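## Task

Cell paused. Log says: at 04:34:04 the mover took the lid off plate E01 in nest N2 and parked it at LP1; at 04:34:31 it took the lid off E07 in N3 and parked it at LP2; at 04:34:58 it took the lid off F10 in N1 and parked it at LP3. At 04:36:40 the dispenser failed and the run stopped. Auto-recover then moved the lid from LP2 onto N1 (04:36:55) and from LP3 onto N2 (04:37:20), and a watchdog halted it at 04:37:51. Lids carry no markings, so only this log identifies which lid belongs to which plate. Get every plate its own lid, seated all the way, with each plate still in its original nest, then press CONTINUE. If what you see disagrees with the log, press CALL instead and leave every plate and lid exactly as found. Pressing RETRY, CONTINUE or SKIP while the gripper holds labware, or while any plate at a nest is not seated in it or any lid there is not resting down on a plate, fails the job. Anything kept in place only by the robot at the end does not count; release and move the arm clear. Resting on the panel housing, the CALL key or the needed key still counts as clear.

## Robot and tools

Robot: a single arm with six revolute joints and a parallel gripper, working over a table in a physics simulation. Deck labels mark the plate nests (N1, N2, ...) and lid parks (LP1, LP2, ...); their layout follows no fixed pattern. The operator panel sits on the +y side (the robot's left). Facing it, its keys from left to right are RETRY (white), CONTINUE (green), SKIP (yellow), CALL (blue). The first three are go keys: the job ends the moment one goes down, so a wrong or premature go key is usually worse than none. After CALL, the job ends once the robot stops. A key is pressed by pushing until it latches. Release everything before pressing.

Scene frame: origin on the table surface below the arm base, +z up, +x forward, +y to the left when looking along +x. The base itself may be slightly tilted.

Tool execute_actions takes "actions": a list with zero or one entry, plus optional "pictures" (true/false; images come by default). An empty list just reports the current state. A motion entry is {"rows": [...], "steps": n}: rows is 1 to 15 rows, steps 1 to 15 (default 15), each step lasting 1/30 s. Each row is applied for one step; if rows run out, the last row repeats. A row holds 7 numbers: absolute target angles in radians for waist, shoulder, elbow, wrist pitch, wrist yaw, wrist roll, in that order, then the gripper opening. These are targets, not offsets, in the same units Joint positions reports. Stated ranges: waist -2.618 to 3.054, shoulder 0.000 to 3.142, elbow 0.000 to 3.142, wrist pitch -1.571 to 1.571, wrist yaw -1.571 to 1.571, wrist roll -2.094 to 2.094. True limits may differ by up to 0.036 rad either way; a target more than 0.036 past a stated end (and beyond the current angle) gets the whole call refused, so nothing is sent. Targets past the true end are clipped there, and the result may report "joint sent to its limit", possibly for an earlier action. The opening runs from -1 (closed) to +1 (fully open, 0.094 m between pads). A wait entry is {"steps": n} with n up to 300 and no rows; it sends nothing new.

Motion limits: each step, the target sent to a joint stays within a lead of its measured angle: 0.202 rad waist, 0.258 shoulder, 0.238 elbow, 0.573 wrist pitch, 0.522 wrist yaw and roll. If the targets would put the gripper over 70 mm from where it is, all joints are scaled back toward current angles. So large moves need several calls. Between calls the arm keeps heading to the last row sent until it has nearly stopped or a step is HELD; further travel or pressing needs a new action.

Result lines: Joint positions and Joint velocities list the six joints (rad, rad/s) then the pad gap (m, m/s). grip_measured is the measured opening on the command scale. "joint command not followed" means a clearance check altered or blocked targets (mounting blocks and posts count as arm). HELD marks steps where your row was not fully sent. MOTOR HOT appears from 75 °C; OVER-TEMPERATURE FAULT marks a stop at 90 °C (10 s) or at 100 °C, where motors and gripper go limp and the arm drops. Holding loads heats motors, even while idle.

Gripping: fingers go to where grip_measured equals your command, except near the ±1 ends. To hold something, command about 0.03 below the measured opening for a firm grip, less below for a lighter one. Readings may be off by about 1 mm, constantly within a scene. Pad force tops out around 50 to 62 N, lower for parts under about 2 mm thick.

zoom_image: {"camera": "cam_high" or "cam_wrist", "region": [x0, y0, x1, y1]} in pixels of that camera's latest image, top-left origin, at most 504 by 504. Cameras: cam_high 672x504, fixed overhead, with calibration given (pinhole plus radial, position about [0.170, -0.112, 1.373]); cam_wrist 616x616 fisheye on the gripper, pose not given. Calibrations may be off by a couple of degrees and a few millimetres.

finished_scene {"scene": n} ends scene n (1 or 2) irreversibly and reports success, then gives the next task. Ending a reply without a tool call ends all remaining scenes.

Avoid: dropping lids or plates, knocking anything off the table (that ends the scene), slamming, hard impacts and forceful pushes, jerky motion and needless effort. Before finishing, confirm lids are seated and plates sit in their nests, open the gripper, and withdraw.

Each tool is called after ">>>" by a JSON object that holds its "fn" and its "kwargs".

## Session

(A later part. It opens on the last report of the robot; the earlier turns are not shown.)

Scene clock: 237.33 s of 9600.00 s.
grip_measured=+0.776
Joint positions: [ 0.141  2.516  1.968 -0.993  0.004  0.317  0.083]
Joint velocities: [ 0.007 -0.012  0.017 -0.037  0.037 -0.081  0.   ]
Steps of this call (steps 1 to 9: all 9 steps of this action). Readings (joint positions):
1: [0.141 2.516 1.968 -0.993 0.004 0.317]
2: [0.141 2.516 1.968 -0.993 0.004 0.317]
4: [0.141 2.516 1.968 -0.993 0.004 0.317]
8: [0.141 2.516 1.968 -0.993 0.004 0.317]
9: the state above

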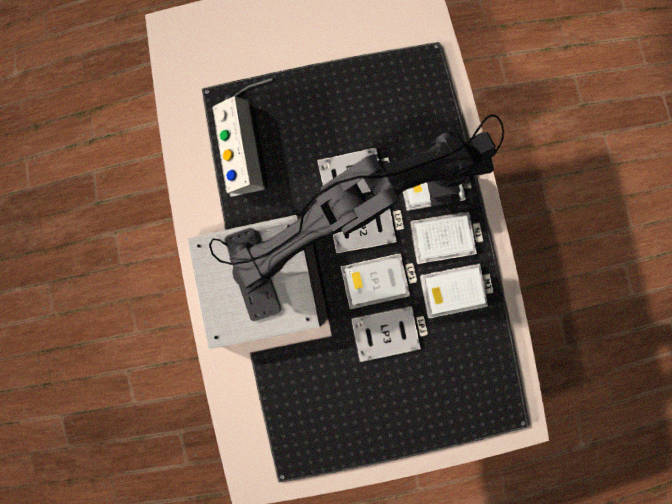

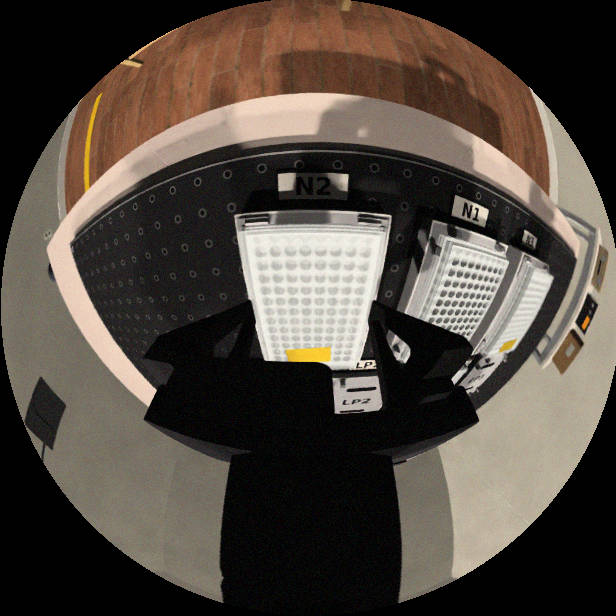

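>>> {"fn": "execute_actions", "kwargs": {"actions": [{"rows": [[0.141,2.512,1.985,-1.004,0.004,0.317,0.75],[0.141,2.512,1.996,-1.011,0.004,0.317,0.75],[0.141,2.512,2.003,-1.019,0.004,0.317,0.75],[0.141,2.512,2.011,-1.029,0.004,0.317,0.75],[0.141,2.512,2.020,-1.040,0.004,0.317,0.75],[0.141,2.512,2.030,-1.052,0.004,0.317,0.75],[0.141,2.512,2.040,-1.065,0.004,0.317,0.75],[0.141,2.512,2.050,-1.078,0.004,0.317,0.75],[0.141,2.512,2.060,-1.090,0.004,0.317,0.75],[0.141,2.512,2.069,-1.101,0.004,0.317,0.75],[0.1402,2.510,2.077,-1.111,0.004,0.3162,0.75],[0.1378,2.502,2.083,-1.119,0.004,0.3140,0.75],[0.1340,2.4936,2.087,-1.123,0.004,0.3103,0.75],[0.1289,2.4918,2.080,-1.123,0.004,0.3054,0.75],[0.1225,2.4896,2.068,-1.123,0.004,0.2993,0.75]], "steps": 15}], "pictures": false}}

>>> {"fn": "execute_actions", "kwargs": {"actions": [{"rows": [[0.1150,2.4870,2.057,-1.123,0.004,0.2921,0.75],[0.1064,2.4840,2.0545,-1.123,0.004,0.2839,0.75],[0.0969,2.4807,2.0532,-1.123,0.004,0.2748,0.75],[0.0866,2.4771,2.0510,-1.123,0.004,0.2649,0.75],[0.0756,2.4733,2.0481,-1.123,0.004,0.2544,0.75],[0.0639,2.4692,2.0446,-1.123,0.004,0.2432,0.75],[0.0518,2.4650,2.0404,-1.123,0.004,0.2316,0.75],[0.0392,2.4606,2.0357,-1.123,0.004,0.2195,0.75],[0.0263,2.4561,2.0306,-1.123,0.004,0.2072,0.75],[0.0132,2.4516,2.0251,-1.123,0.004,0.1946,0.75],[0.0,2.4470,2.0194,-1.123,0.004,0.1820,0.75],[-0.0132,2.4424,2.0134,-1.123,0.004,0.1694,0.75],[-0.0263,2.4379,2.0072,-1.123,0.004,0.1568,0.75],[-0.0392,2.4334,2.0010,-1.123,0.004,0.1445,0.75],[-0.0518,2.4290,1.9948,-1.123,0.004,0.1324,0.75]], "steps": 15}], "pictures": false}}

>>> {"fn": "execute_actions", "kwargs": {"actions": [{"rows": [[-0.0639,2.4248,1.9886,-1.123,0.004,0.1208,0.75],[-0.0756,2.4207,1.9826,-1.123,0.004,0.1096,0.75],[-0.0866,2.4169,1.9769,-1.123,0.004,0.0991,0.75],[-0.0969,2.4133,1.9714,-1.123,0.004,0.0892,0.75],[-0.1064,2.4100,1.9663,-1.123,0.004,0.0801,0.75],[-0.1150,2.4070,1.9616,-1.123,0.004,0.0719,0.75],[-0.1225,2.4044,1.9574,-1.123,0.004,0.0647,0.75],[-0.1289,2.4022,1.9539,-1.123,0.004,0.0586,0.75],[-0.1340,2.4004,1.9510,-1.123,0.004,0.0537,0.75],[-0.1378,2.3991,1.9488,-1.123,0.004,0.0500,0.75],[-0.1402,2.3983,1.9475,-1.123,0.004,0.0478,0.75],[-0.141,2.398,1.947,-1.123,0.004,0.047,0.75]], "steps": 15}], "pictures": false}}

>>> {"fn": "execute_actions", "kwargs": {"actions": [{"steps": 10}]}}

Scene clock: 267.50 s of 9600.00 s.
grip_measured=+0.776
Joint positions: [ 0.14   2.516  2.057 -1.082  0.004  0.314  0.083]
Joint velocities: [-0.002 -0.012 -0.002 -0.139 -0.095 -0.037 -0.001]
Steps of this call (steps 1 to 15: the robot went on to your last target; steps 16 to 90: nothing new was sent; then 26.67 s passed at rest; steps 91 to 105: all 15 steps of this action). Readings (joint positions):
91: [0.141 2.516 1.968 -0.993 0.004 0.317]
92: [0.141 2.516 1.968 -0.993 0.004 0.317]
94: [0.141 2.516 1.971 -0.999 0.004 0.317]
98: [0.141 2.516 2.002 -1.030 0.004 0.317]
105: the state above

Scene clock: 268.00 s of 9600.00 s.
grip_measured=+0.776
Joint positions: [-0.026  2.474  2.014 -1.107  0.002  0.188  0.083]
Joint velocities: [-0.398 -0.159 -0.164 -0.066  0.066 -0.315  0.   ]
Steps of this call (steps 1 to 15: all 15 steps of this action). Readings (joint positions):
1: [0.139 2.516 2.057 -1.086 0.003 0.311]
2: [0.136 2.516 2.057 -1.091 0.003 0.307]
4: [0.124 2.516 2.057 -1.100 0.003 0.296]
8: [0.079 2.508 2.052 -1.104 0.002 0.264]
15: the state above

Scene clock: 268.50 s of 9600.00 s.
grip_measured=+0.776
Joint positions: [-0.141  2.436  1.956 -1.111  0.002  0.065  0.083]
Joint velocities: [-0.002  0.017  0.002 -0.022 -0.095 -0.066  0.   ]
Steps of this call (steps 1 to 15: all 15 steps of this action). Readings (joint positions):
1: [-0.040 2.469 2.008 -1.107 0.002 0.176]
2: [-0.052 2.464 2.002 -1.107 0.002 0.164]
4: [-0.076 2.455 1.990 -1.108 0.002 0.142]
8: [-0.114 2.443 1.970 -1.109 0.002 0.102]
15: the state above

Scene clock: 268.83 s of 9600.00 s.
grip_measured=+0.776
Joint positions: [-0.141  2.436  1.955 -1.111  0.002  0.054  0.083]
Joint velocities: [ 0.002  0.007 -0.017 -0.007 -0.022  0.066 -0.001]
Steps of this call (steps 1 to 10: the robot went on to your last target). Readings (joint positions):
1: [-0.141 2.436 1.955 -1.111 0.002 0.062]
2: [-0.141 2.436 1.955 -1.111 0.002 0.060]
4: [-0.141 2.436 1.955 -1.111 0.002 0.058]
8: [-0.141 2.436 1.955 -1.111 0.002 0.055]
10: the state above

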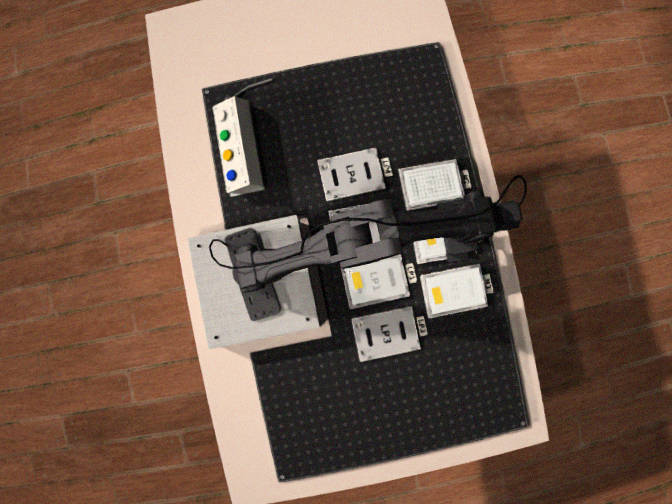

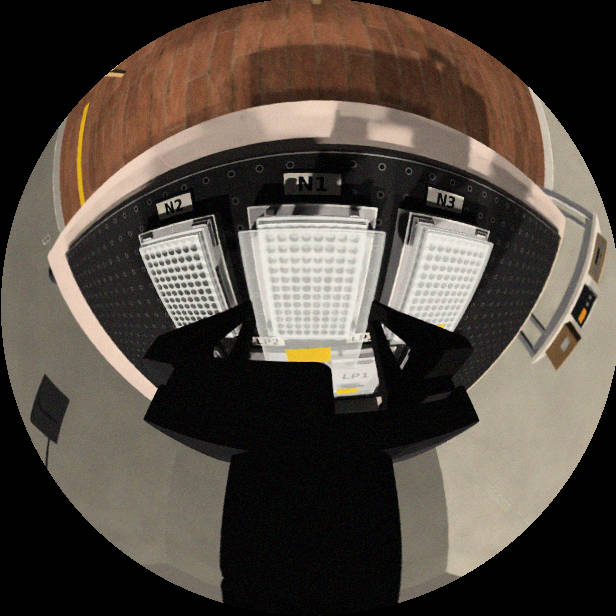

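>>> {"fn": "execute_actions", "kwargs": {"actions": [{"rows": [[-0.141,2.420,1.944,-1.100,0.004,0.047,0.75],[-0.141,2.428,1.939,-1.088,0.004,0.047,0.75],[-0.141,2.430,1.933,-1.077,0.004,0.047,0.75],[-0.141,2.430,1.926,-1.066,0.004,0.047,0.75],[-0.141,2.430,1.918,-1.054,0.004,0.047,0.75],[-0.141,2.430,1.910,-1.042,0.004,0.047,0.75],[-0.141,2.430,1.902,-1.030,0.004,0.047,0.75],[-0.141,2.430,1.894,-1.019,0.004,0.047,0.75],[-0.141,2.430,1.887,-1.009,0.004,0.047,0.75],[-0.141,2.430,1.880,-1.000,0.004,0.047,0.75],[-0.141,2.430,1.875,-0.992,0.004,0.047,0.75],[-0.141,2.430,1.870,-0.986,0.004,0.047,0.75],[-0.141,2.430,1.867,-0.982,0.004,0.047,0.75],[-0.141,2.430,1.865,-0.979,0.004,0.047,0.75]], "steps": 15}], "pictures": false}}

>>> {"fn": "execute_actions", "kwargs": {"actions": [{"steps": 13}]}}

>>> {"fn": "zoom_image", "kwargs": {"camera": "cam_wrist", "region": [190, 170, 430, 370]}}

Scene clock: 274.97 s of 9600.00 s.
grip_measured=+0.776
Joint positions: [-0.141  2.436  1.874 -1.021  0.002  0.053  0.083]
Joint velocities: [-0.002  0.007 -0.061  0.168  0.037  0.037 -0.001]
Steps of this call (steps 1 to 30: the robot went on to your last target; steps 31 to 90: nothing new was sent; then 2.63 s passed at rest; steps 91 to 105: all 15 steps of this action). Readings (joint positions):
91: [-0.141 2.436 1.955 -1.111 0.002 0.053]
92: [-0.141 2.436 1.955 -1.111 0.002 0.053]
94: [-0.141 2.436 1.949 -1.102 0.002 0.053]
98: [-0.141 2.436 1.917 -1.072 0.002 0.053]
105: the state above

Scene clock: 275.40 s of 9600.00 s.
grip_measured=+0.776
Joint positions: [-0.141  2.436  1.872 -0.998  0.002  0.053  0.083]
Joint velocities: [ 0.002 -0.017 -0.032 -0.037  0.051  0.037 -0.001]
Steps of this call (steps 1 to 13: the robot went on to your last target). Readings (joint positions):
1: [-0.141 2.436 1.872 -1.017 0.002 0.053]
2: [-0.141 2.436 1.872 -1.013 0.002 0.053]
4: [-0.141 2.436 1.872 -1.007 0.002 0.053]
8: [-0.141 2.436 1.872 -1.000 0.002 0.053]
13: the state above

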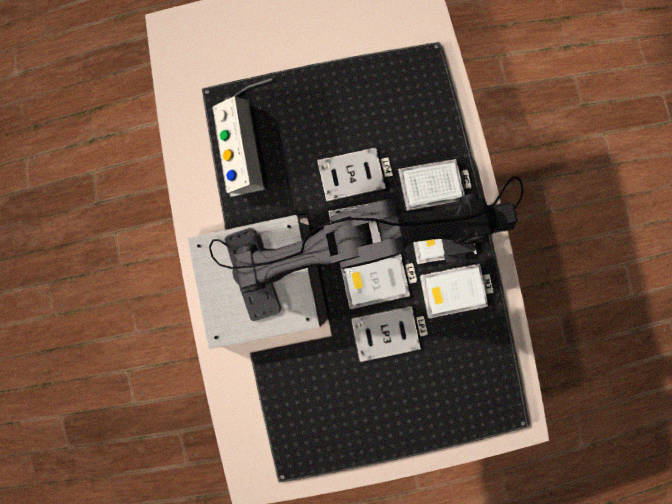

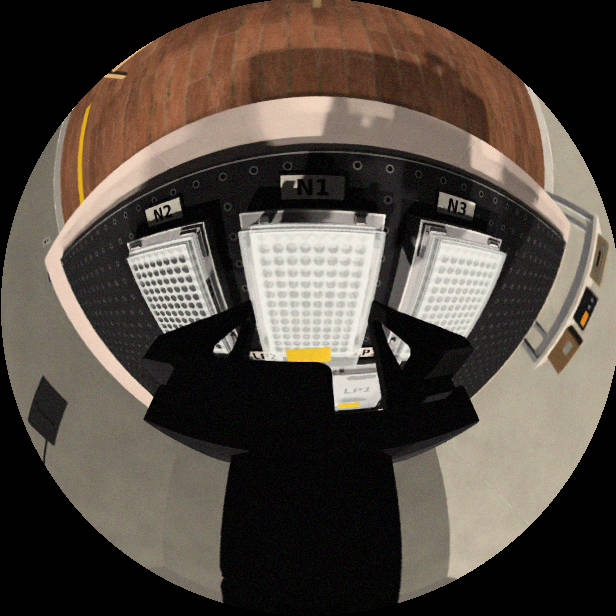

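Region (190, 170, 430, 370) of cam_wrist's 616x616 image, scaled by 2.100, with more detail than that image has.

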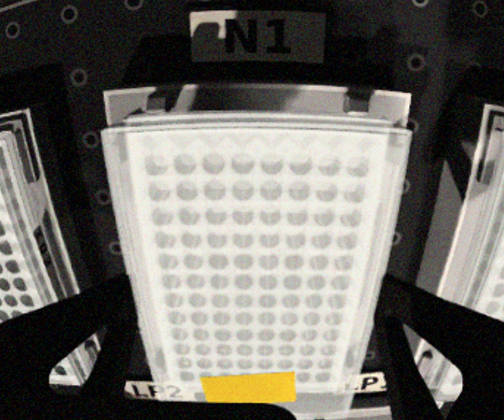

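>>> {"fn": "execute_actions", "kwargs": {"actions": [{"rows": [[-0.141,2.430,1.862,-0.976,0.004,0.047,0.75],[-0.141,2.430,1.858,-0.971,0.004,0.047,0.75],[-0.141,2.430,1.854,-0.966,0.004,0.047,0.75],[-0.141,2.430,1.850,-0.961,0.004,0.047,0.75],[-0.141,2.430,1.846,-0.956,0.004,0.047,0.75],[-0.141,2.430,1.842,-0.951,0.004,0.047,0.75],[-0.141,2.430,1.838,-0.946,0.004,0.047,0.75],[-0.141,2.430,1.834,-0.941,0.004,0.047,0.75],[-0.141,2.430,1.831,-0.937,0.004,0.047,0.75],[-0.141,2.430,1.828,-0.933,0.004,0.047,0.75],[-0.141,2.430,1.825,-0.930,0.004,0.047,0.75],[-0.141,2.430,1.823,-0.928,0.004,0.047,0.75],[-0.141,2.430,1.821,-0.927,0.004,0.047,0.75],[-0.141,2.430,1.820,-0.926,0.004,0.047,0.75]], "steps": 15}], "pictures": false}}

>>> {"fn": "execute_actions", "kwargs": {"actions": [{"steps": 12}]}}

>>> {"fn": "zoom_image", "kwargs": {"camera": "cam_wrist", "region": [190, 170, 430, 370]}}

Scene clock: 281.33 s of 9600.00 s.
grip_measured=+0.776
Joint positions: [-0.141  2.436  1.831 -0.949  0.002  0.053  0.083]
Joint velocities: [-0.017 -0.002 -0.037 -0.022  0.022  0.037 -0.001]
Steps of this call (steps 1 to 30: the robot went on to your last target; steps 31 to 90: nothing new was sent; then 2.43 s passed at rest; steps 91 to 105: all 15 steps of this action). Readings (joint positions):
91: [-0.141 2.436 1.872 -0.996 0.002 0.053]
92: [-0.141 2.436 1.872 -0.996 0.002 0.053]
94: [-0.141 2.436 1.868 -0.989 0.002 0.053]
98: [-0.141 2.436 1.850 -0.974 0.002 0.053]
105: the state above

Scene clock: 281.73 s of 9600.00 s.
grip_measured=+0.776
Joint positions: [-0.141  2.436  1.829 -0.944  0.002  0.053  0.083]
Joint velocities: [ 0.007 -0.012 -0.012 -0.081  0.007  0.081 -0.001]
Steps of this call (steps 1 to 12: the robot went on to your last target). Readings (joint positions):
1: [-0.141 2.436 1.830 -0.948 0.002 0.053]
2: [-0.141 2.436 1.829 -0.947 0.002 0.053]
4: [-0.141 2.436 1.829 -0.946 0.002 0.053]
8: [-0.141 2.436 1.829 -0.944 0.002 0.053]
12: the state above

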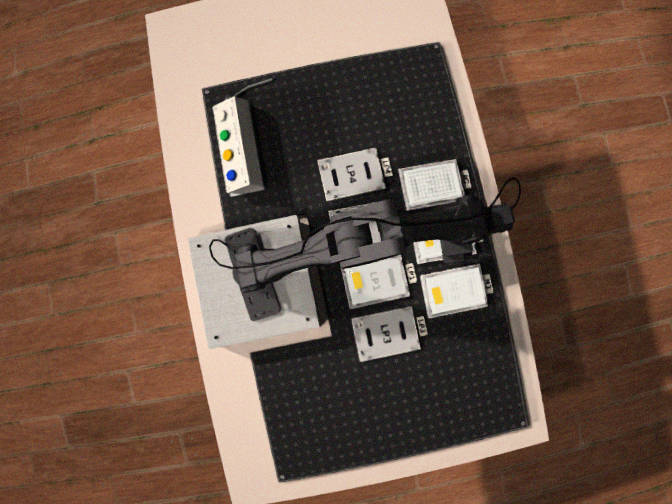

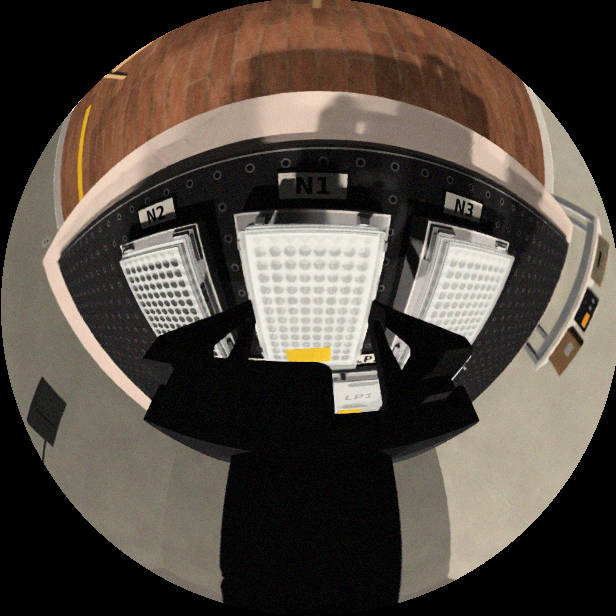

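Region (190, 170, 430, 370) of cam_wrist's 616x616 image, scaled by 2.100, with more detail than that image has.

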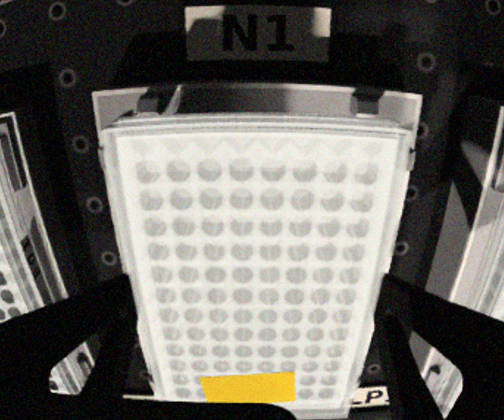

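>>> {"fn": "execute_actions", "kwargs": {"actions": [{"rows": [[-0.141,2.430,1.829,-0.944,0.004,0.053,0.80],[-0.141,2.430,1.829,-0.944,0.004,0.053,0.85],[-0.141,2.430,1.829,-0.944,0.004,0.053,0.90],[-0.141,2.430,1.829,-0.944,0.004,0.053,0.95],[-0.141,2.430,1.829,-0.944,0.004,0.053,1],[-0.141,2.430,1.829,-0.944,0.004,0.053,1],[-0.141,2.430,1.845,-0.955,0.004,0.053,1],[-0.141,2.430,1.858,-0.965,0.004,0.053,1],[-0.141,2.430,1.868,-0.975,0.004,0.053,1],[-0.141,2.430,1.878,-0.985,0.004,0.053,1],[-0.141,2.430,1.886,-0.990,0.004,0.053,1],[-0.141,2.420,1.886,-0.990,0.004,0.053,1],[-0.141,2.408,1.886,-0.990,0.004,0.053,1],[-0.141,2.397,1.886,-0.990,0.004,0.053,1],[-0.141,2.3915,1.886,-0.990,0.004,0.053,1]], "steps": 15}], "pictures": false}}

>>> {"fn": "execute_actions", "kwargs": {"actions": [{"rows": [[-0.1413,2.3848,1.872,-0.990,0.004,0.0526,1],[-0.1423,2.3768,1.856,-0.990,0.004,0.0515,1],[-0.1440,2.3675,1.8404,-0.990,0.004,0.0497,1],[-0.1462,2.3572,1.8317,-0.990,0.004,0.0472,1],[-0.1490,2.3457,1.8208,-0.990,0.004,0.0441,1],[-0.1523,2.3332,1.8078,-0.990,0.004,0.0404,1],[-0.1561,2.3198,1.7928,-0.990,0.004,0.0361,1],[-0.1604,2.3055,1.7759,-0.990,0.004,0.0313,1],[-0.1652,2.2904,1.7572,-0.990,0.004,0.0260,1],[-0.1703,2.2746,1.7370,-0.990,0.004,0.0203,1],[-0.1759,2.2582,1.7152,-0.990,0.004,0.0141,1],[-0.1818,2.2412,1.6920,-0.980,0.004,0.0075,1],[-0.1881,2.2237,1.6675,-0.968,0.004,0.0005,1],[-0.1946,2.2057,1.6418,-0.9571,0.004,-0.0068,1],[-0.2014,2.1874,1.6151,-0.9487,0.004,-0.0144,1]], "steps": 15}], "pictures": false}}

>>> {"fn": "execute_actions", "kwargs": {"actions": [{"rows": [[-0.2085,2.1688,1.5874,-0.9396,0.004,-0.0223,1],[-0.2157,2.1500,1.5590,-0.9300,0.004,-0.0304,1],[-0.2232,2.1310,1.5298,-0.9198,0.004,-0.0387,1],[-0.2308,2.1120,1.5000,-0.9090,0.004,-0.0471,1],[-0.2385,2.0930,1.4698,-0.8978,0.004,-0.0557,1],[-0.2463,2.0740,1.4392,-0.8862,0.004,-0.0644,1],[-0.2541,2.0552,1.4084,-0.8742,0.004,-0.0732,1],[-0.2620,2.0366,1.3775,-0.8619,0.004,-0.0820,1],[-0.2699,2.0183,1.3466,-0.8493,0.004,-0.0908,1],[-0.2777,2.0003,1.3158,-0.8365,0.004,-0.0996,1],[-0.2855,1.9828,1.2852,-0.8234,0.004,-0.1083,1],[-0.2932,1.9658,1.2550,-0.8102,0.004,-0.1169,1],[-0.3008,1.9494,1.2252,-0.7968,0.004,-0.1253,1],[-0.3083,1.9336,1.1960,-0.7834,0.004,-0.1336,1],[-0.3155,1.9185,1.1676,-0.7701,0.004,-0.1417,1]], "steps": 15}], "pictures": false}}

>>> {"fn": "execute_actions", "kwargs": {"actions": [{"rows": [[-0.3226,1.9042,1.1399,-0.7567,0.004,-0.1496,1],[-0.3294,1.8908,1.1132,-0.7434,0.004,-0.1572,1],[-0.3359,1.8783,1.0875,-0.7302,0.004,-0.1645,1],[-0.3422,1.8668,1.0630,-0.7172,0.004,-0.1715,1],[-0.3481,1.8565,1.0398,-0.7043,0.004,-0.1781,1],[-0.3537,1.8472,1.0180,-0.6918,0.004,-0.1843,1],[-0.3588,1.8392,0.9978,-0.6796,0.004,-0.1900,1],[-0.3636,1.8325,0.9791,-0.6676,0.004,-0.1953,1],[-0.3679,1.8271,0.9622,-0.6561,0.004,-0.2001,1],[-0.3717,1.8232,0.9472,-0.6450,0.004,-0.2044,1],[-0.3750,1.8208,0.9342,-0.6344,0.004,-0.2081,1],[-0.3778,1.820,0.9233,-0.6243,0.004,-0.2112,1],[-0.3800,1.820,0.9146,-0.6156,0.004,-0.2137,1],[-0.3817,1.820,0.9082,-0.6092,0.004,-0.2155,1],[-0.3827,1.820,0.9043,-0.6053,0.004,-0.2166,1]], "steps": 15}], "pictures": false}}

>>> {"fn": "execute_actions", "kwargs": {"actions": [{"rows": [[-0.385,1.820,0.903,-0.604,0.004,-0.217,1]], "steps": 14}]}}

>>> {"fn": "zoom_image", "kwargs": {"camera": "cam_wrist", "region": [190, 170, 430, 370]}}

Scene clock: 338.30 s of 9600.00 s.
grip_measured=+1.000
Joint positions: [-0.141  2.434  1.86  -0.968  0.002  0.053  0.094]
Joint velocities: [-0.007 -0.046  0.007 -0.037 -0.095  0.007  0.   ]
Steps of this call (steps 1 to 15: the robot went on to your last target; steps 16 to 90: nothing new was sent; then 53.07 s passed at rest; steps 91 to 105: all 15 steps of this action). Readings (joint positions):
91: [-0.141 2.436 1.829 -0.944 0.002 0.053]
92: [-0.141 2.436 1.829 -0.944 0.002 0.053]
94: [-0.141 2.436 1.829 -0.944 0.002 0.053]
98: [-0.141 2.436 1.829 -0.944 0.002 0.053]
105: the state above

Scene clock: 338.80 s of 9600.00 s.
grip_measured=+1.000
Joint positions: [-0.179  2.248  1.668 -0.972  0.002  0.016  0.094]
Joint velocities: [-0.237 -0.525 -0.745  0.022 -0.037 -0.183  0.   ]
Steps of this call (steps 1 to 15: all 15 steps of this action). Readings (joint positions):
1: [-0.141 2.432 1.860 -0.969 0.002 0.053]
2: [-0.141 2.429 1.860 -0.971 0.002 0.053]
4: [-0.141 2.415 1.852 -0.972 0.002 0.053]
8: [-0.142 2.366 1.809 -0.974 0.002 0.048]
15: the state above

Scene clock: 339.30 s of 9600.00 s.
grip_measured=+1.000
Joint positions: [-0.296  1.975  1.224 -0.84   0.002 -0.1    0.094]
Joint velocities: [-0.212 -0.476 -0.842  0.388 -0.037 -0.212  0.   ]
Steps of this call (steps 1 to 15: all 15 steps of this action). Readings (joint positions):
1: [-0.187 2.230 1.642 -0.968 0.002 0.010]
2: [-0.195 2.212 1.615 -0.964 0.002 0.004]
4: [-0.211 2.175 1.558 -0.952 0.002 -0.010]
8: [-0.242 2.100 1.437 -0.918 0.002 -0.042]
15: the state above

Scene clock: 339.80 s of 9600.00 s.
grip_measured=+1.000
Joint positions: [-0.373  1.852  0.922 -0.666  0.002 -0.196  0.094]
Joint velocities: [-0.046 -0.007 -0.208  0.227  0.051 -0.081  0.   ]
Steps of this call (steps 1 to 15: all 15 steps of this action). Readings (joint positions):
1: [-0.304 1.959 1.195 -0.827 0.002 -0.109]
2: [-0.311 1.945 1.167 -0.815 0.002 -0.117]
4: [-0.324 1.917 1.114 -0.790 0.002 -0.133]
8: [-0.348 1.876 1.020 -0.741 0.002 -0.161]
15: the state above

Scene clock: 340.27 s of 9600.00 s.
grip_measured=+1.000
Joint positions: [-0.377  1.852  0.91  -0.624  0.002 -0.21   0.094]
Joint velocities: [ 0.002  0.012  0.017  0.037 -0.022  0.051  0.   ]
Steps of this call (steps 1 to 14: all 14 steps of this action). Readings (joint positions):
1: [-0.374 1.852 0.916 -0.659 0.002 -0.199]
2: [-0.375 1.852 0.912 -0.654 0.002 -0.201]
4: [-0.377 1.852 0.910 -0.645 0.002 -0.205]
8: [-0.377 1.852 0.910 -0.630 0.002 -0.208]
14: the state above

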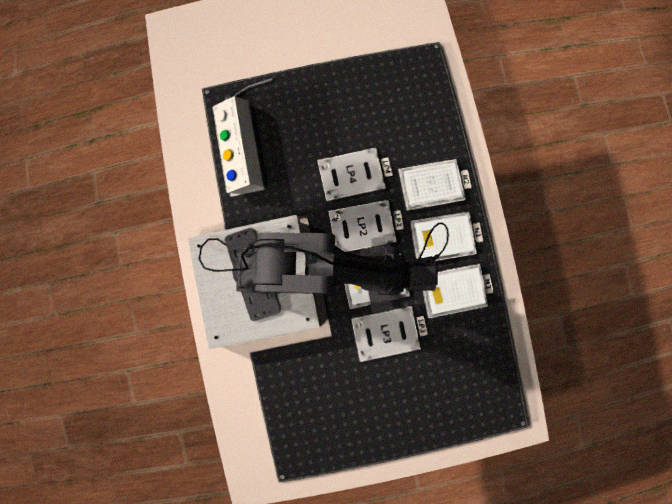

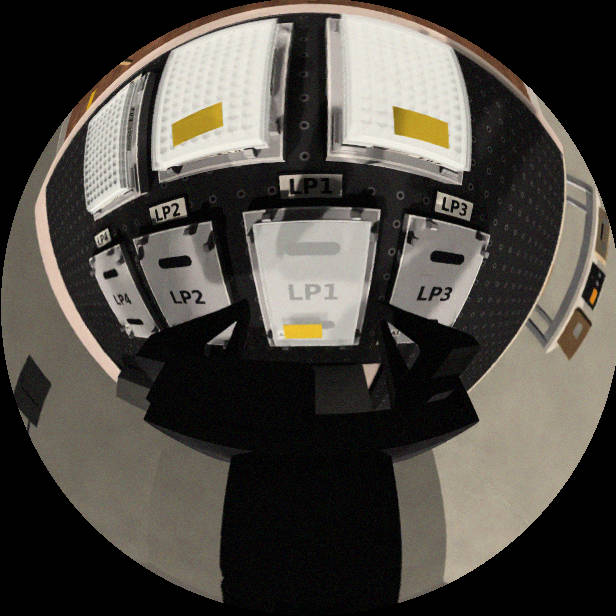

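Region (190, 170, 430, 370) of cam_wrist's 616x616 image, scaled by 2.100, with more detail than that image has.

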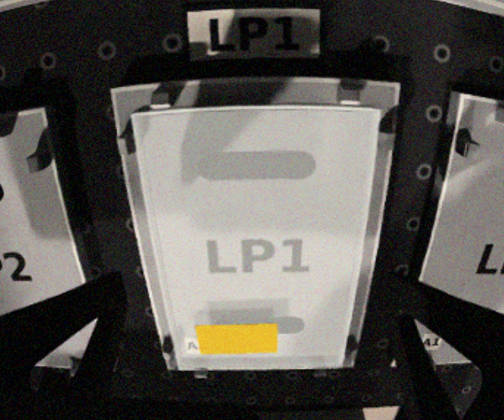

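>>> {"fn": "execute_actions", "kwargs": {"actions": [{"rows": [[-0.392,1.870,0.900,-0.598,0.004,-0.222,1],[-0.392,1.879,0.897,-0.590,0.004,-0.228,1],[-0.388,1.883,0.894,-0.582,0.004,-0.234,1],[-0.388,1.887,0.891,-0.573,0.004,-0.240,1],[-0.388,1.891,0.888,-0.564,0.004,-0.243,1],[-0.388,1.895,0.885,-0.555,0.004,-0.245,1],[-0.388,1.899,0.882,-0.546,0.004,-0.245,1],[-0.388,1.902,0.879,-0.538,0.004,-0.245,1],[-0.388,1.905,0.877,-0.531,0.004,-0.245,1],[-0.388,1.907,0.875,-0.525,0.004,-0.245,1],[-0.388,1.909,0.873,-0.520,0.004,-0.245,1],[-0.388,1.910,0.872,-0.517,0.004,-0.245,1]], "steps": 15}], "pictures": false}}

>>> {"fn": "execute_actions", "kwargs": {"actions": [{"steps": 11}]}}

>>> {"fn": "zoom_image", "kwargs": {"camera": "cam_wrist", "region": [190, 170, 430, 370]}}

Scene clock: 348.77 s of 9600.00 s.
grip_measured=+1.000
Joint positions: [-0.381  1.901  0.881 -0.55   0.002 -0.237  0.094]
Joint velocities: [ 0.007 -0.002  0.002  0.051 -0.095 -0.022  0.   ]
Steps of this call (steps 1 to 15: the robot went on to your last target; steps 16 to 90: nothing new was sent; then 5.00 s passed at rest; steps 91 to 105: all 15 steps of this action). Readings (joint positions):
91: [-0.377 1.852 0.910 -0.621 0.002 -0.212]
92: [-0.379 1.853 0.910 -0.619 0.002 -0.214]
94: [-0.381 1.861 0.910 -0.611 0.002 -0.219]
98: [-0.381 1.882 0.898 -0.582 0.002 -0.230]
105: the state above

Scene clock: 349.13 s of 9600.00 s.
grip_measured=+1.000
Joint positions: [-0.381  1.901  0.881 -0.536  0.002 -0.239  0.094]
Joint velocities: [-0.007  0.007 -0.002 -0.022 -0.051  0.007  0.   ]
Steps of this call (steps 1 to 11: the robot went on to your last target). Readings (joint positions):
1: [-0.381 1.901 0.881 -0.547 0.002 -0.238]
2: [-0.381 1.901 0.881 -0.544 0.002 -0.238]
4: [-0.381 1.901 0.881 -0.540 0.002 -0.238]
8: [-0.381 1.901 0.881 -0.537 0.002 -0.239]
11: the state above

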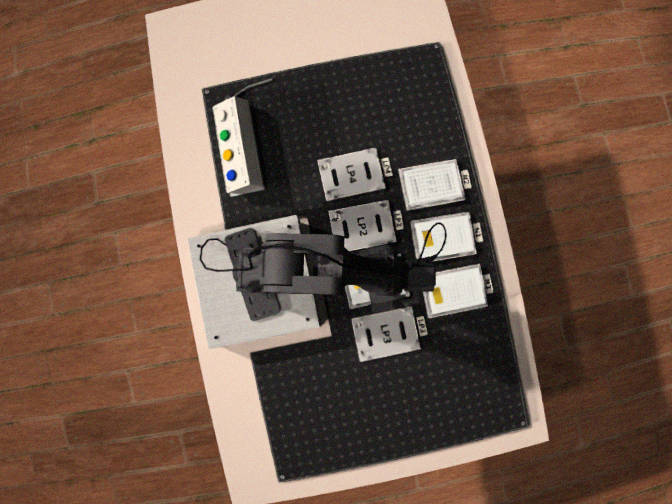

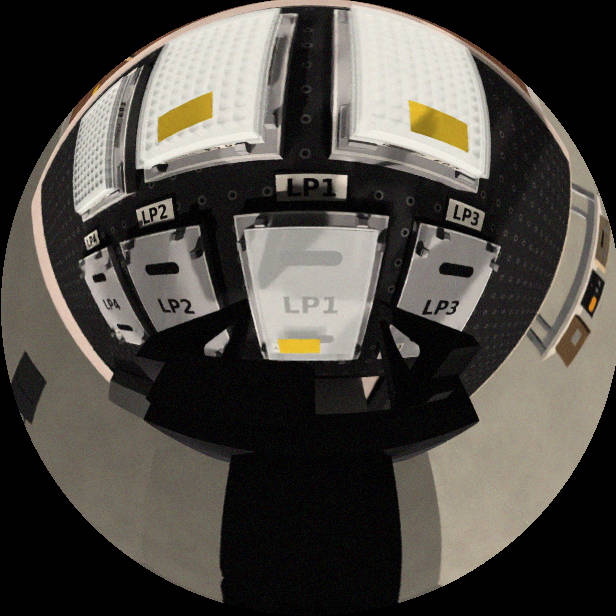

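Region (190, 170, 430, 370) of cam_wrist's 616x616 image, scaled by 2.100, with more detail than that image has.

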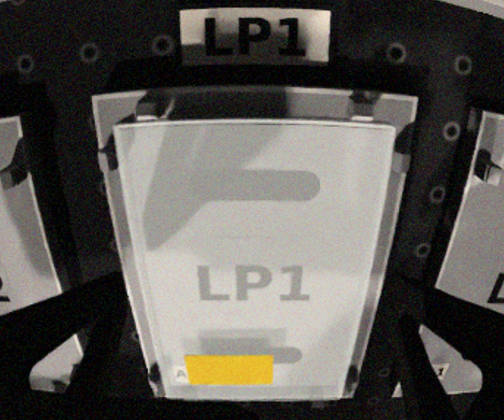

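>>> {"fn": "execute_actions", "kwargs": {"actions": [{"rows": [[-0.366,1.920,0.869,-0.512,0.004,-0.243,1],[-0.366,1.928,0.866,-0.506,0.004,-0.241,1],[-0.372,1.930,0.863,-0.499,0.004,-0.240,1],[-0.372,1.932,0.860,-0.492,0.004,-0.240,1],[-0.372,1.933,0.857,-0.485,0.004,-0.240,1],[-0.372,1.934,0.854,-0.479,0.004,-0.240,1],[-0.372,1.935,0.851,-0.473,0.004,-0.240,1],[-0.372,1.936,0.849,-0.468,0.004,-0.240,1],[-0.372,1.936,0.847,-0.465,0.004,-0.240,1],[-0.372,1.936,0.846,-0.463,0.004,-0.240,1]], "steps": 15}], "pictures": false}}

>>> {"fn": "execute_actions", "kwargs": {"actions": [{"steps": 9}]}}

>>> {"fn": "zoom_image", "kwargs": {"camera": "cam_wrist", "region": [190, 170, 430, 370]}}

Scene clock: 355.00 s of 9600.00 s.
grip_measured=+1.000
Joint positions: [-0.378  1.926  0.855 -0.488  0.002 -0.239  0.094]
Joint velocities: [-0.002  0.002 -0.007  0.051 -0.022 -0.051  0.   ]
Steps of this call (steps 1 to 30: the robot went on to your last target; steps 31 to 90: nothing new was sent; then 2.37 s passed at rest; steps 91 to 105: all 15 steps of this action). Readings (joint positions):
91: [-0.380 1.901 0.881 -0.534 0.002 -0.239]
92: [-0.379 1.902 0.881 -0.533 0.002 -0.239]
94: [-0.378 1.909 0.881 -0.525 0.002 -0.239]
98: [-0.378 1.922 0.867 -0.504 0.002 -0.239]
105: the state above

Scene clock: 355.30 s of 9600.00 s.
grip_measured=+1.000
Joint positions: [-0.378  1.926  0.855 -0.481  0.002 -0.239  0.094]
Joint velocities: [ 0.012 -0.007 -0.012 -0.022  0.051  0.007  0.   ]
Steps of this call (steps 1 to 9: the robot went on to your last target). Readings (joint positions):
1: [-0.378 1.926 0.855 -0.486 0.002 -0.239]
2: [-0.378 1.926 0.855 -0.485 0.002 -0.239]
4: [-0.378 1.926 0.855 -0.483 0.002 -0.239]
8: [-0.378 1.926 0.855 -0.482 0.002 -0.239]
9: the state above

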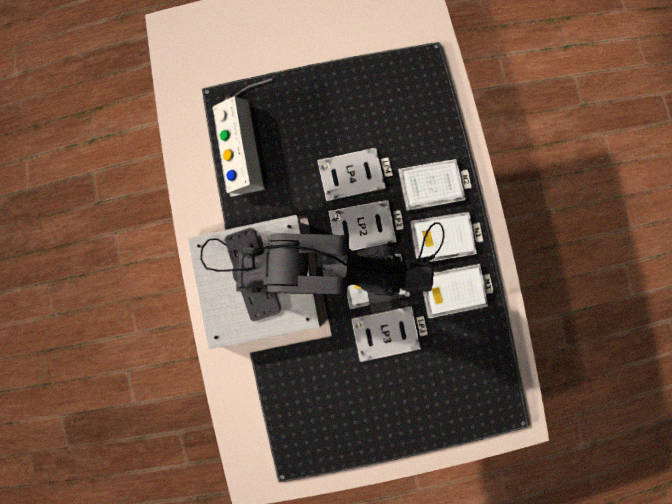

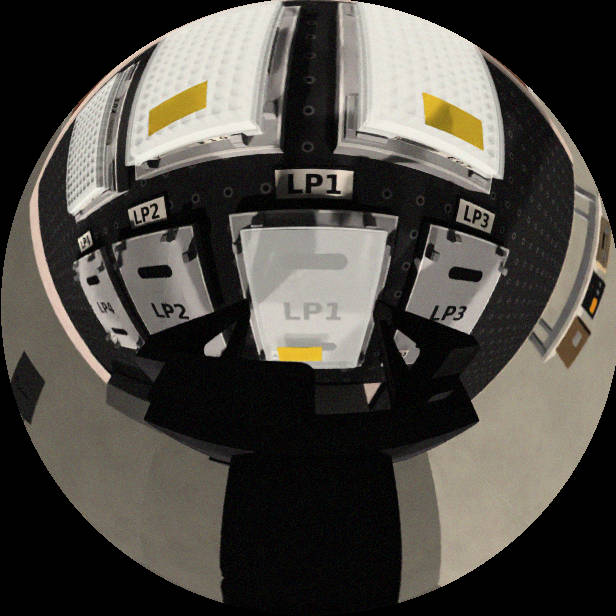

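Region (190, 170, 430, 370) of cam_wrist's 616x616 image, scaled by 2.100, with more detail than that image has.

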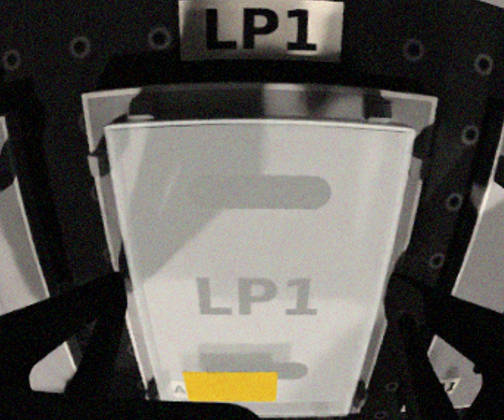

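>>> {"fn": "execute_actions", "kwargs": {"actions": [{"rows": [[-0.372,1.932,0.850,-0.463,0.004,-0.226,1],[-0.372,1.932,0.850,-0.463,0.004,-0.220,1],[-0.372,1.932,0.850,-0.463,0.004,-0.220,1],[-0.372,1.932,0.850,-0.463,0.004,-0.220,1],[-0.372,1.932,0.850,-0.463,0.004,-0.220,1],[-0.372,1.932,0.850,-0.463,0.004,-0.220,1],[-0.372,1.932,0.850,-0.463,0.004,-0.220,1],[-0.372,1.932,0.850,-0.463,0.004,-0.220,0.95],[-0.372,1.932,0.850,-0.463,0.004,-0.220,0.90],[-0.372,1.932,0.850,-0.463,0.004,-0.220,0.86],[-0.372,1.932,0.850,-0.463,0.004,-0.220,0.83],[-0.372,1.932,0.850,-0.463,0.004,-0.220,0.81],[-0.372,1.932,0.850,-0.463,0.004,-0.220,0.79],[-0.372,1.932,0.850,-0.463,0.004,-0.220,0.77],[-0.372,1.932,0.850,-0.463,0.004,-0.220,0.75]], "steps": 15}], "pictures": false}}

>>> {"fn": "execute_actions", "kwargs": {"actions": [{"steps": 6}]}}

>>> {"fn": "zoom_image", "kwargs": {"camera": "cam_wrist", "region": [190, 170, 430, 370]}}

Scene clock: 362.67 s of 9600.00 s.
grip_measured=+0.776
Joint positions: [-0.378  1.926  0.855 -0.481  0.002 -0.227  0.083]
Joint velocities: [-0.017  0.007 -0.002 -0.051 -0.022 -0.007 -0.01 ]
Steps of this call (steps 1 to 15: the robot went on to your last target; steps 16 to 90: nothing new was sent; then 3.87 s passed at rest; steps 91 to 105: all 15 steps of this action). Readings (joint positions):
91: [-0.378 1.926 0.855 -0.481 0.002 -0.238]
92: [-0.378 1.926 0.855 -0.481 0.002 -0.236]
94: [-0.378 1.926 0.855 -0.481 0.002 -0.232]
98: [-0.378 1.926 0.855 -0.481 0.002 -0.229]
105: the state above

Scene clock: 362.87 s of 9600.00 s.
grip_measured=+0.775
Joint positions: [-0.378  1.926  0.855 -0.481  0.002 -0.227  0.083]
Joint velocities: [ 0.017 -0.012 -0.002  0.022 -0.066  0.007  0.001]
Steps of this call (steps 1 to 6: the robot went on to your last target). Readings (joint positions):
1: [-0.378 1.926 0.855 -0.481 0.002 -0.227]
2: [-0.378 1.926 0.855 -0.481 0.002 -0.227]
4: [-0.378 1.926 0.855 -0.481 0.002 -0.227]
6: the state above

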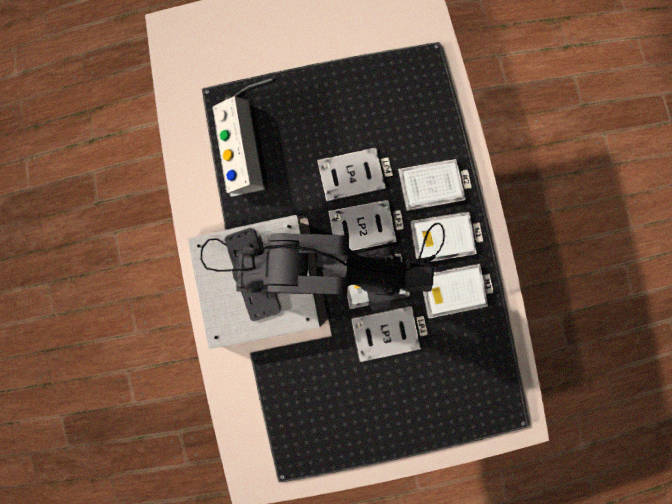

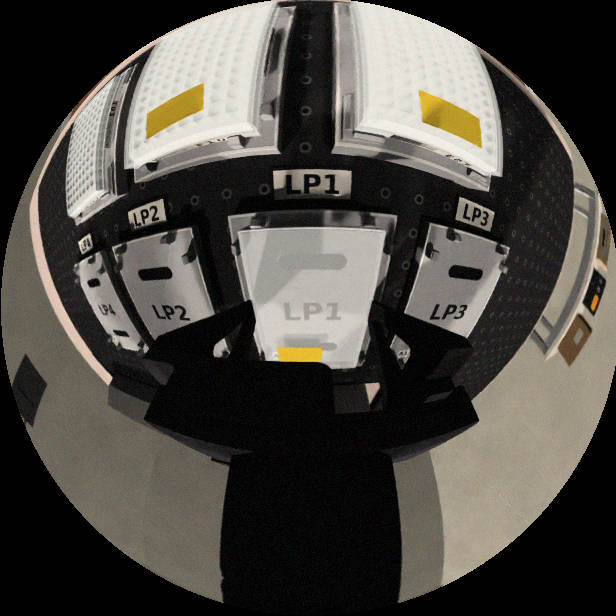

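Region (190, 170, 430, 370) of cam_wrist's 616x616 image, scaled by 2.100, with more detail than that image has.

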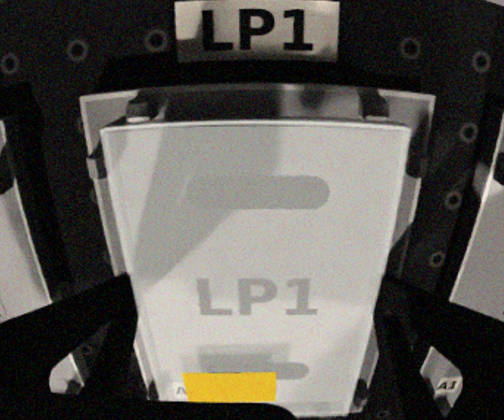

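>>> {"fn": "execute_actions", "kwargs": {"actions": [{"rows": [[-0.378,1.876,0.875,-0.490,0.004,-0.227,0.75],[-0.378,1.876,0.881,-0.497,0.004,-0.227,0.75],[-0.378,1.876,0.8836,-0.504,0.004,-0.227,0.75],[-0.378,1.870,0.8862,-0.513,0.004,-0.227,0.75],[-0.378,1.864,0.8888,-0.522,0.004,-0.227,0.75],[-0.378,1.858,0.8914,-0.531,0.004,-0.227,0.75],[-0.378,1.852,0.894,-0.540,0.004,-0.227,0.75],[-0.378,1.846,0.8966,-0.549,0.004,-0.227,0.75],[-0.378,1.840,0.8992,-0.558,0.004,-0.227,0.75],[-0.378,1.834,0.9018,-0.567,0.004,-0.227,0.75],[-0.378,1.828,0.9044,-0.576,0.004,-0.227,0.75],[-0.378,1.823,0.907,-0.585,0.004,-0.227,0.75],[-0.378,1.820,0.909,-0.592,0.004,-0.227,0.75],[-0.378,1.820,0.911,-0.597,0.004,-0.227,0.75],[-0.378,1.820,0.911,-0.599,0.004,-0.227,0.75]], "steps": 15}], "pictures": false}}

>>> {"fn": "execute_actions", "kwargs": {"actions": [{"rows": [[-0.378,1.825,0.9126,-0.6086,0.004,-0.227,0.75],[-0.378,1.835,0.9175,-0.6135,0.004,-0.227,0.75],[-0.3773,1.845,0.9253,-0.6213,0.004,-0.2262,0.75],[-0.3751,1.855,0.9361,-0.6321,0.004,-0.2240,0.75],[-0.3717,1.8629,0.9496,-0.6447,0.004,-0.2203,0.75],[-0.3669,1.8657,0.9658,-0.6581,0.004,-0.2152,0.75],[-0.3610,1.8701,0.9843,-0.6722,0.004,-0.2089,0.75],[-0.3539,1.8762,1.0053,-0.6871,0.004,-0.2013,0.75],[-0.3457,1.8838,1.0283,-0.7025,0.004,-0.1926,0.75],[-0.3364,1.8929,1.0534,-0.7185,0.004,-0.1828,0.75],[-0.3263,1.9034,1.0804,-0.7350,0.004,-0.1720,0.75],[-0.3152,1.9153,1.1092,-0.7519,0.004,-0.1602,0.75],[-0.3033,1.9283,1.1395,-0.7692,0.004,-0.1475,0.75],[-0.2906,1.9425,1.1713,-0.7868,0.004,-0.1341,0.75],[-0.2773,1.9577,1.2043,-0.8046,0.004,-0.1199,0.75]], "steps": 15}], "pictures": false}}

>>> {"fn": "execute_actions", "kwargs": {"actions": [{"rows": [[-0.2633,1.9740,1.2386,-0.8226,0.004,-0.1050,0.75],[-0.2487,1.9911,1.2738,-0.8407,0.004,-0.0894,0.75],[-0.2336,2.0091,1.3099,-0.8588,0.004,-0.0734,0.75],[-0.2180,2.0278,1.3468,-0.8770,0.004,-0.0569,0.75],[-0.2021,2.0471,1.3842,-0.8951,0.004,-0.0399,0.75],[-0.1859,2.0670,1.4221,-0.9131,0.004,-0.0226,0.75],[-0.1694,2.0874,1.4602,-0.9308,0.004,-0.0051,0.75],[-0.1527,2.1083,1.4985,-0.9482,0.004,0.0127,0.75],[-0.1359,2.1294,1.5368,-0.9654,0.004,0.0305,0.75],[-0.1190,2.1508,1.5749,-0.9821,0.004,0.0485,0.75],[-0.1021,2.1724,1.6128,-0.9984,0.004,0.0665,0.75],[-0.0853,2.1940,1.6502,-1.0142,0.004,0.0843,0.75],[-0.0686,2.2156,1.6871,-1.0295,0.004,0.1021,0.75],[-0.0521,2.2372,1.7232,-1.0440,0.004,0.1196,0.75],[-0.0359,2.2586,1.7584,-1.0578,0.004,0.1369,0.75]], "steps": 15}], "pictures": false}}

>>> {"fn": "execute_actions", "kwargs": {"actions": [{"rows": [[-0.0200,2.2797,1.7927,-1.0710,0.004,0.1539,0.75],[-0.0044,2.3006,1.8257,-1.0831,0.004,0.1704,0.75],[0.0107,2.3210,1.8575,-1.0945,0.004,0.1864,0.75],[0.0253,2.3409,1.8878,-1.1049,0.004,0.2020,0.75],[0.0393,2.3602,1.9166,-1.1144,0.004,0.2169,0.75],[0.0526,2.3789,1.9436,-1.1210,0.004,0.2311,0.75],[0.0653,2.3969,1.9687,-1.123,0.004,0.2445,0.75],[0.0772,2.4140,1.9917,-1.123,0.004,0.2572,0.75],[0.0883,2.4300,2.0127,-1.123,0.004,0.2690,0.75],[0.0984,2.4447,2.0312,-1.123,0.004,0.2798,0.75],[0.1077,2.4582,2.0474,-1.123,0.004,0.2896,0.75],[0.1159,2.4705,2.0609,-1.123,0.004,0.2983,0.75],[0.1230,2.4816,2.0717,-1.123,0.004,0.3059,0.75],[0.1289,2.4913,2.0795,-1.123,0.004,0.3122,0.75],[0.1337,2.4997,2.0844,-1.123,0.004,0.3173,0.75]], "steps": 15}], "pictures": false}}

>>> {"fn": "execute_actions", "kwargs": {"actions": [{"rows": [[0.1371,2.5068,2.086,-1.123,0.004,0.3210,0.75],[0.1393,2.5124,2.086,-1.123,0.004,0.3232,0.75],[0.140,2.5165,2.086,-1.123,0.004,0.324,0.75],[0.140,2.5191,2.086,-1.123,0.004,0.324,0.75],[0.140,2.520,2.086,-1.123,0.004,0.324,0.75]], "steps": 15}]}}

>>> {"fn": "zoom_image", "kwargs": {"camera": "cam_wrist", "region": [190, 170, 430, 370]}}

Scene clock: 390.70 s of 9600.00 s.
grip_measured=+0.775
Joint positions: [-0.378  1.85   0.886 -0.559  0.002 -0.227  0.083]
Joint velocities: [-0.012 -0.081  0.066 -0.198 -0.066 -0.007  0.   ]
Steps of this call (steps 1 to 15: the robot went on to your last target; steps 16 to 90: nothing new was sent; then 24.33 s passed at rest; steps 91 to 105: all 15 steps of this action). Readings (joint positions):
91: [-0.378 1.924 0.855 -0.481 0.002 -0.227]
92: [-0.378 1.921 0.855 -0.483 0.002 -0.227]
94: [-0.378 1.911 0.855 -0.488 0.002 -0.227]
98: [-0.378 1.890 0.863 -0.512 0.002 -0.227]
105: the state above

Scene clock: 391.20 s of 9600.00 s.
grip_measured=+0.775
Joint positions: [-0.31   1.923  1.126 -0.731  0.004 -0.17   0.083]
Joint velocities: [ 0.354  0.408  0.926 -0.418 -0.022  0.374  0.001]
Steps of this call (steps 1 to 15: all 15 steps of this action). Readings (joint positions):
1: [-0.378 1.848 0.888 -0.564 0.002 -0.227]
2: [-0.378 1.848 0.890 -0.570 0.002 -0.227]
4: [-0.378 1.848 0.896 -0.587 0.002 -0.227]
8: [-0.374 1.856 0.943 -0.637 0.003 -0.221]
15: the state above

Scene clock: 391.70 s of 9600.00 s.
grip_measured=+0.775
Joint positions: [-0.073  2.215  1.676 -0.975  0.004  0.058  0.083]
Joint velocities: [ 0.466  0.608  1.043 -0.447  0.007  0.432 -0.   ]
Steps of this call (steps 1 to 15: all 15 steps of this action). Readings (joint positions):
1: [-0.297 1.938 1.159 -0.747 0.004 -0.159]
2: [-0.283 1.953 1.193 -0.762 0.004 -0.147]
4: [-0.255 1.987 1.263 -0.795 0.004 -0.120]
8: [-0.192 2.065 1.413 -0.862 0.004 -0.060]
15: the state above

Scene clock: 392.20 s of 9600.00 s.
grip_measured=+0.775
Joint positions: [ 0.123  2.479  2.045 -1.096  0.004  0.273  0.083]
Joint velocities: [ 0.198  0.286  0.237 -0.007 -0.007  0.212  0.   ]
Steps of this call (steps 1 to 15: all 15 steps of this action). Readings (joint positions):
1: [-0.056 2.237 1.712 -0.990 0.004 0.076]
2: [-0.040 2.258 1.747 -1.004 0.004 0.093]
4: [-0.008 2.300 1.813 -1.031 0.004 0.126]
8: [0.051 2.378 1.926 -1.072 0.004 0.189]
15: the state above

Scene clock: 392.70 s of 9600.00 s.
grip_measured=+0.775
Joint positions: [ 0.14   2.523  2.057 -1.11   0.004  0.316  0.083]
Joint velocities: [-0.002 -0.002 -0.017 -0.051  0.022 -0.066 -0.   ]
Steps of this call (steps 1 to 15: all 15 steps of this action). Readings (joint positions):
1: [0.129 2.488 2.052 -1.097 0.004 0.281]
2: [0.134 2.496 2.055 -1.098 0.004 0.288]
4: [0.139 2.508 2.057 -1.101 0.004 0.298]
8: [0.140 2.522 2.057 -1.107 0.004 0.310]
15: the state above

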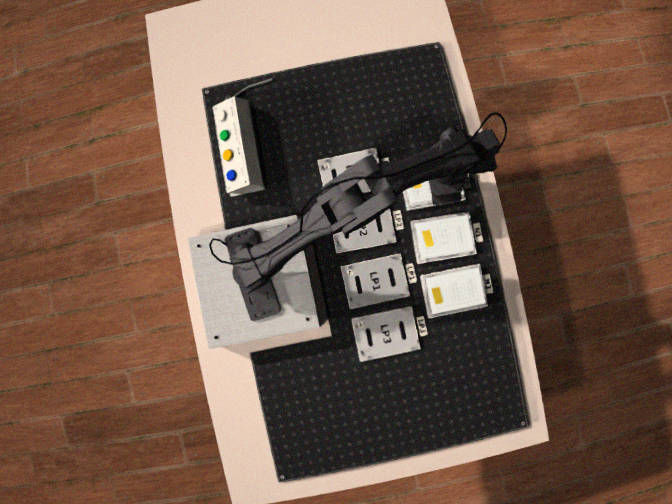

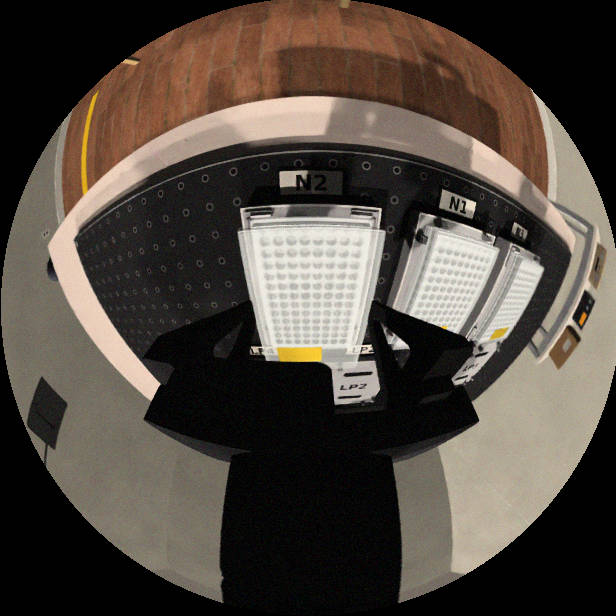

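Region (190, 170, 430, 370) of cam_wrist's 616x616 image, scaled by 2.100, with more detail than that image has.

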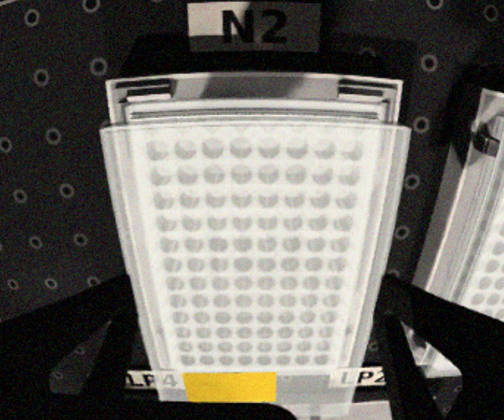

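>>> {"fn": "execute_actions", "kwargs": {"actions": []}}

>>> {"fn": "zoom_image", "kwargs": {"camera": "cam_wrist", "region": [190, 170, 430, 370]}}

Scene clock: 399.93 s of 9600.00 s.
grip_measured=+0.775
Joint positions: [ 0.14   2.523  2.057 -1.11   0.004  0.318  0.083]
Joint velocities: [-0.007 -0.007  0.007  0.007  0.022 -0.037 -0.   ]
Steps of this call (steps 1 to 15: the robot went on to your last target; steps 16 to 90: nothing new was sent; then 4.23 s passed at rest). Readings (joint positions):
1: [0.140 2.523 2.057 -1.110 0.004 0.316]
2: [0.140 2.523 2.057 -1.110 0.004 0.317]
4: [0.140 2.523 2.057 -1.110 0.004 0.317]
8: [0.140 2.523 2.057 -1.110 0.004 0.317]
90: the state above
The arm was judged still, so your last target was given up. Only a new action makes it travel on or press farther. Fingers that are still opening or closing keep moving.

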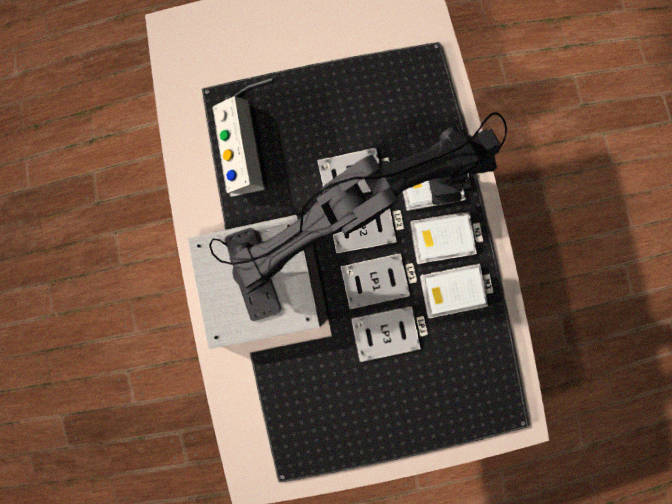

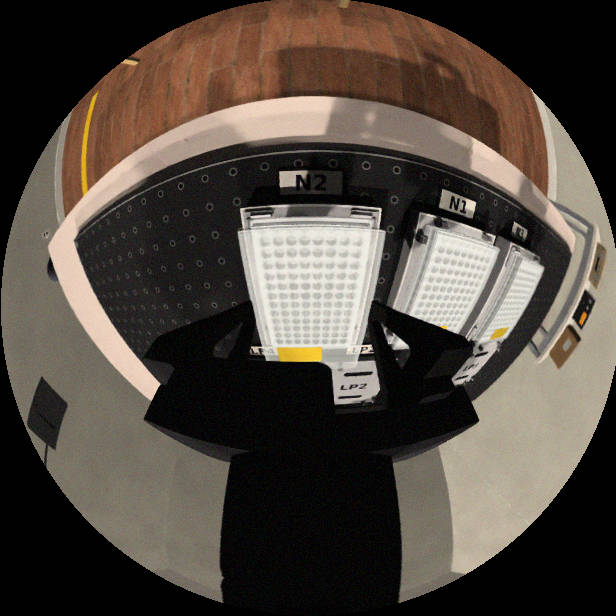

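Region (190, 170, 430, 370) of cam_wrist's 616x616 image, scaled by 2.100, with more detail than that image has.

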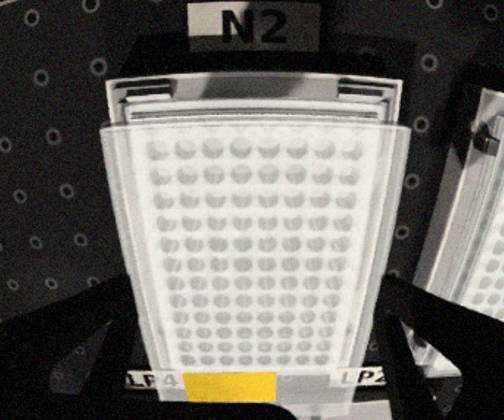

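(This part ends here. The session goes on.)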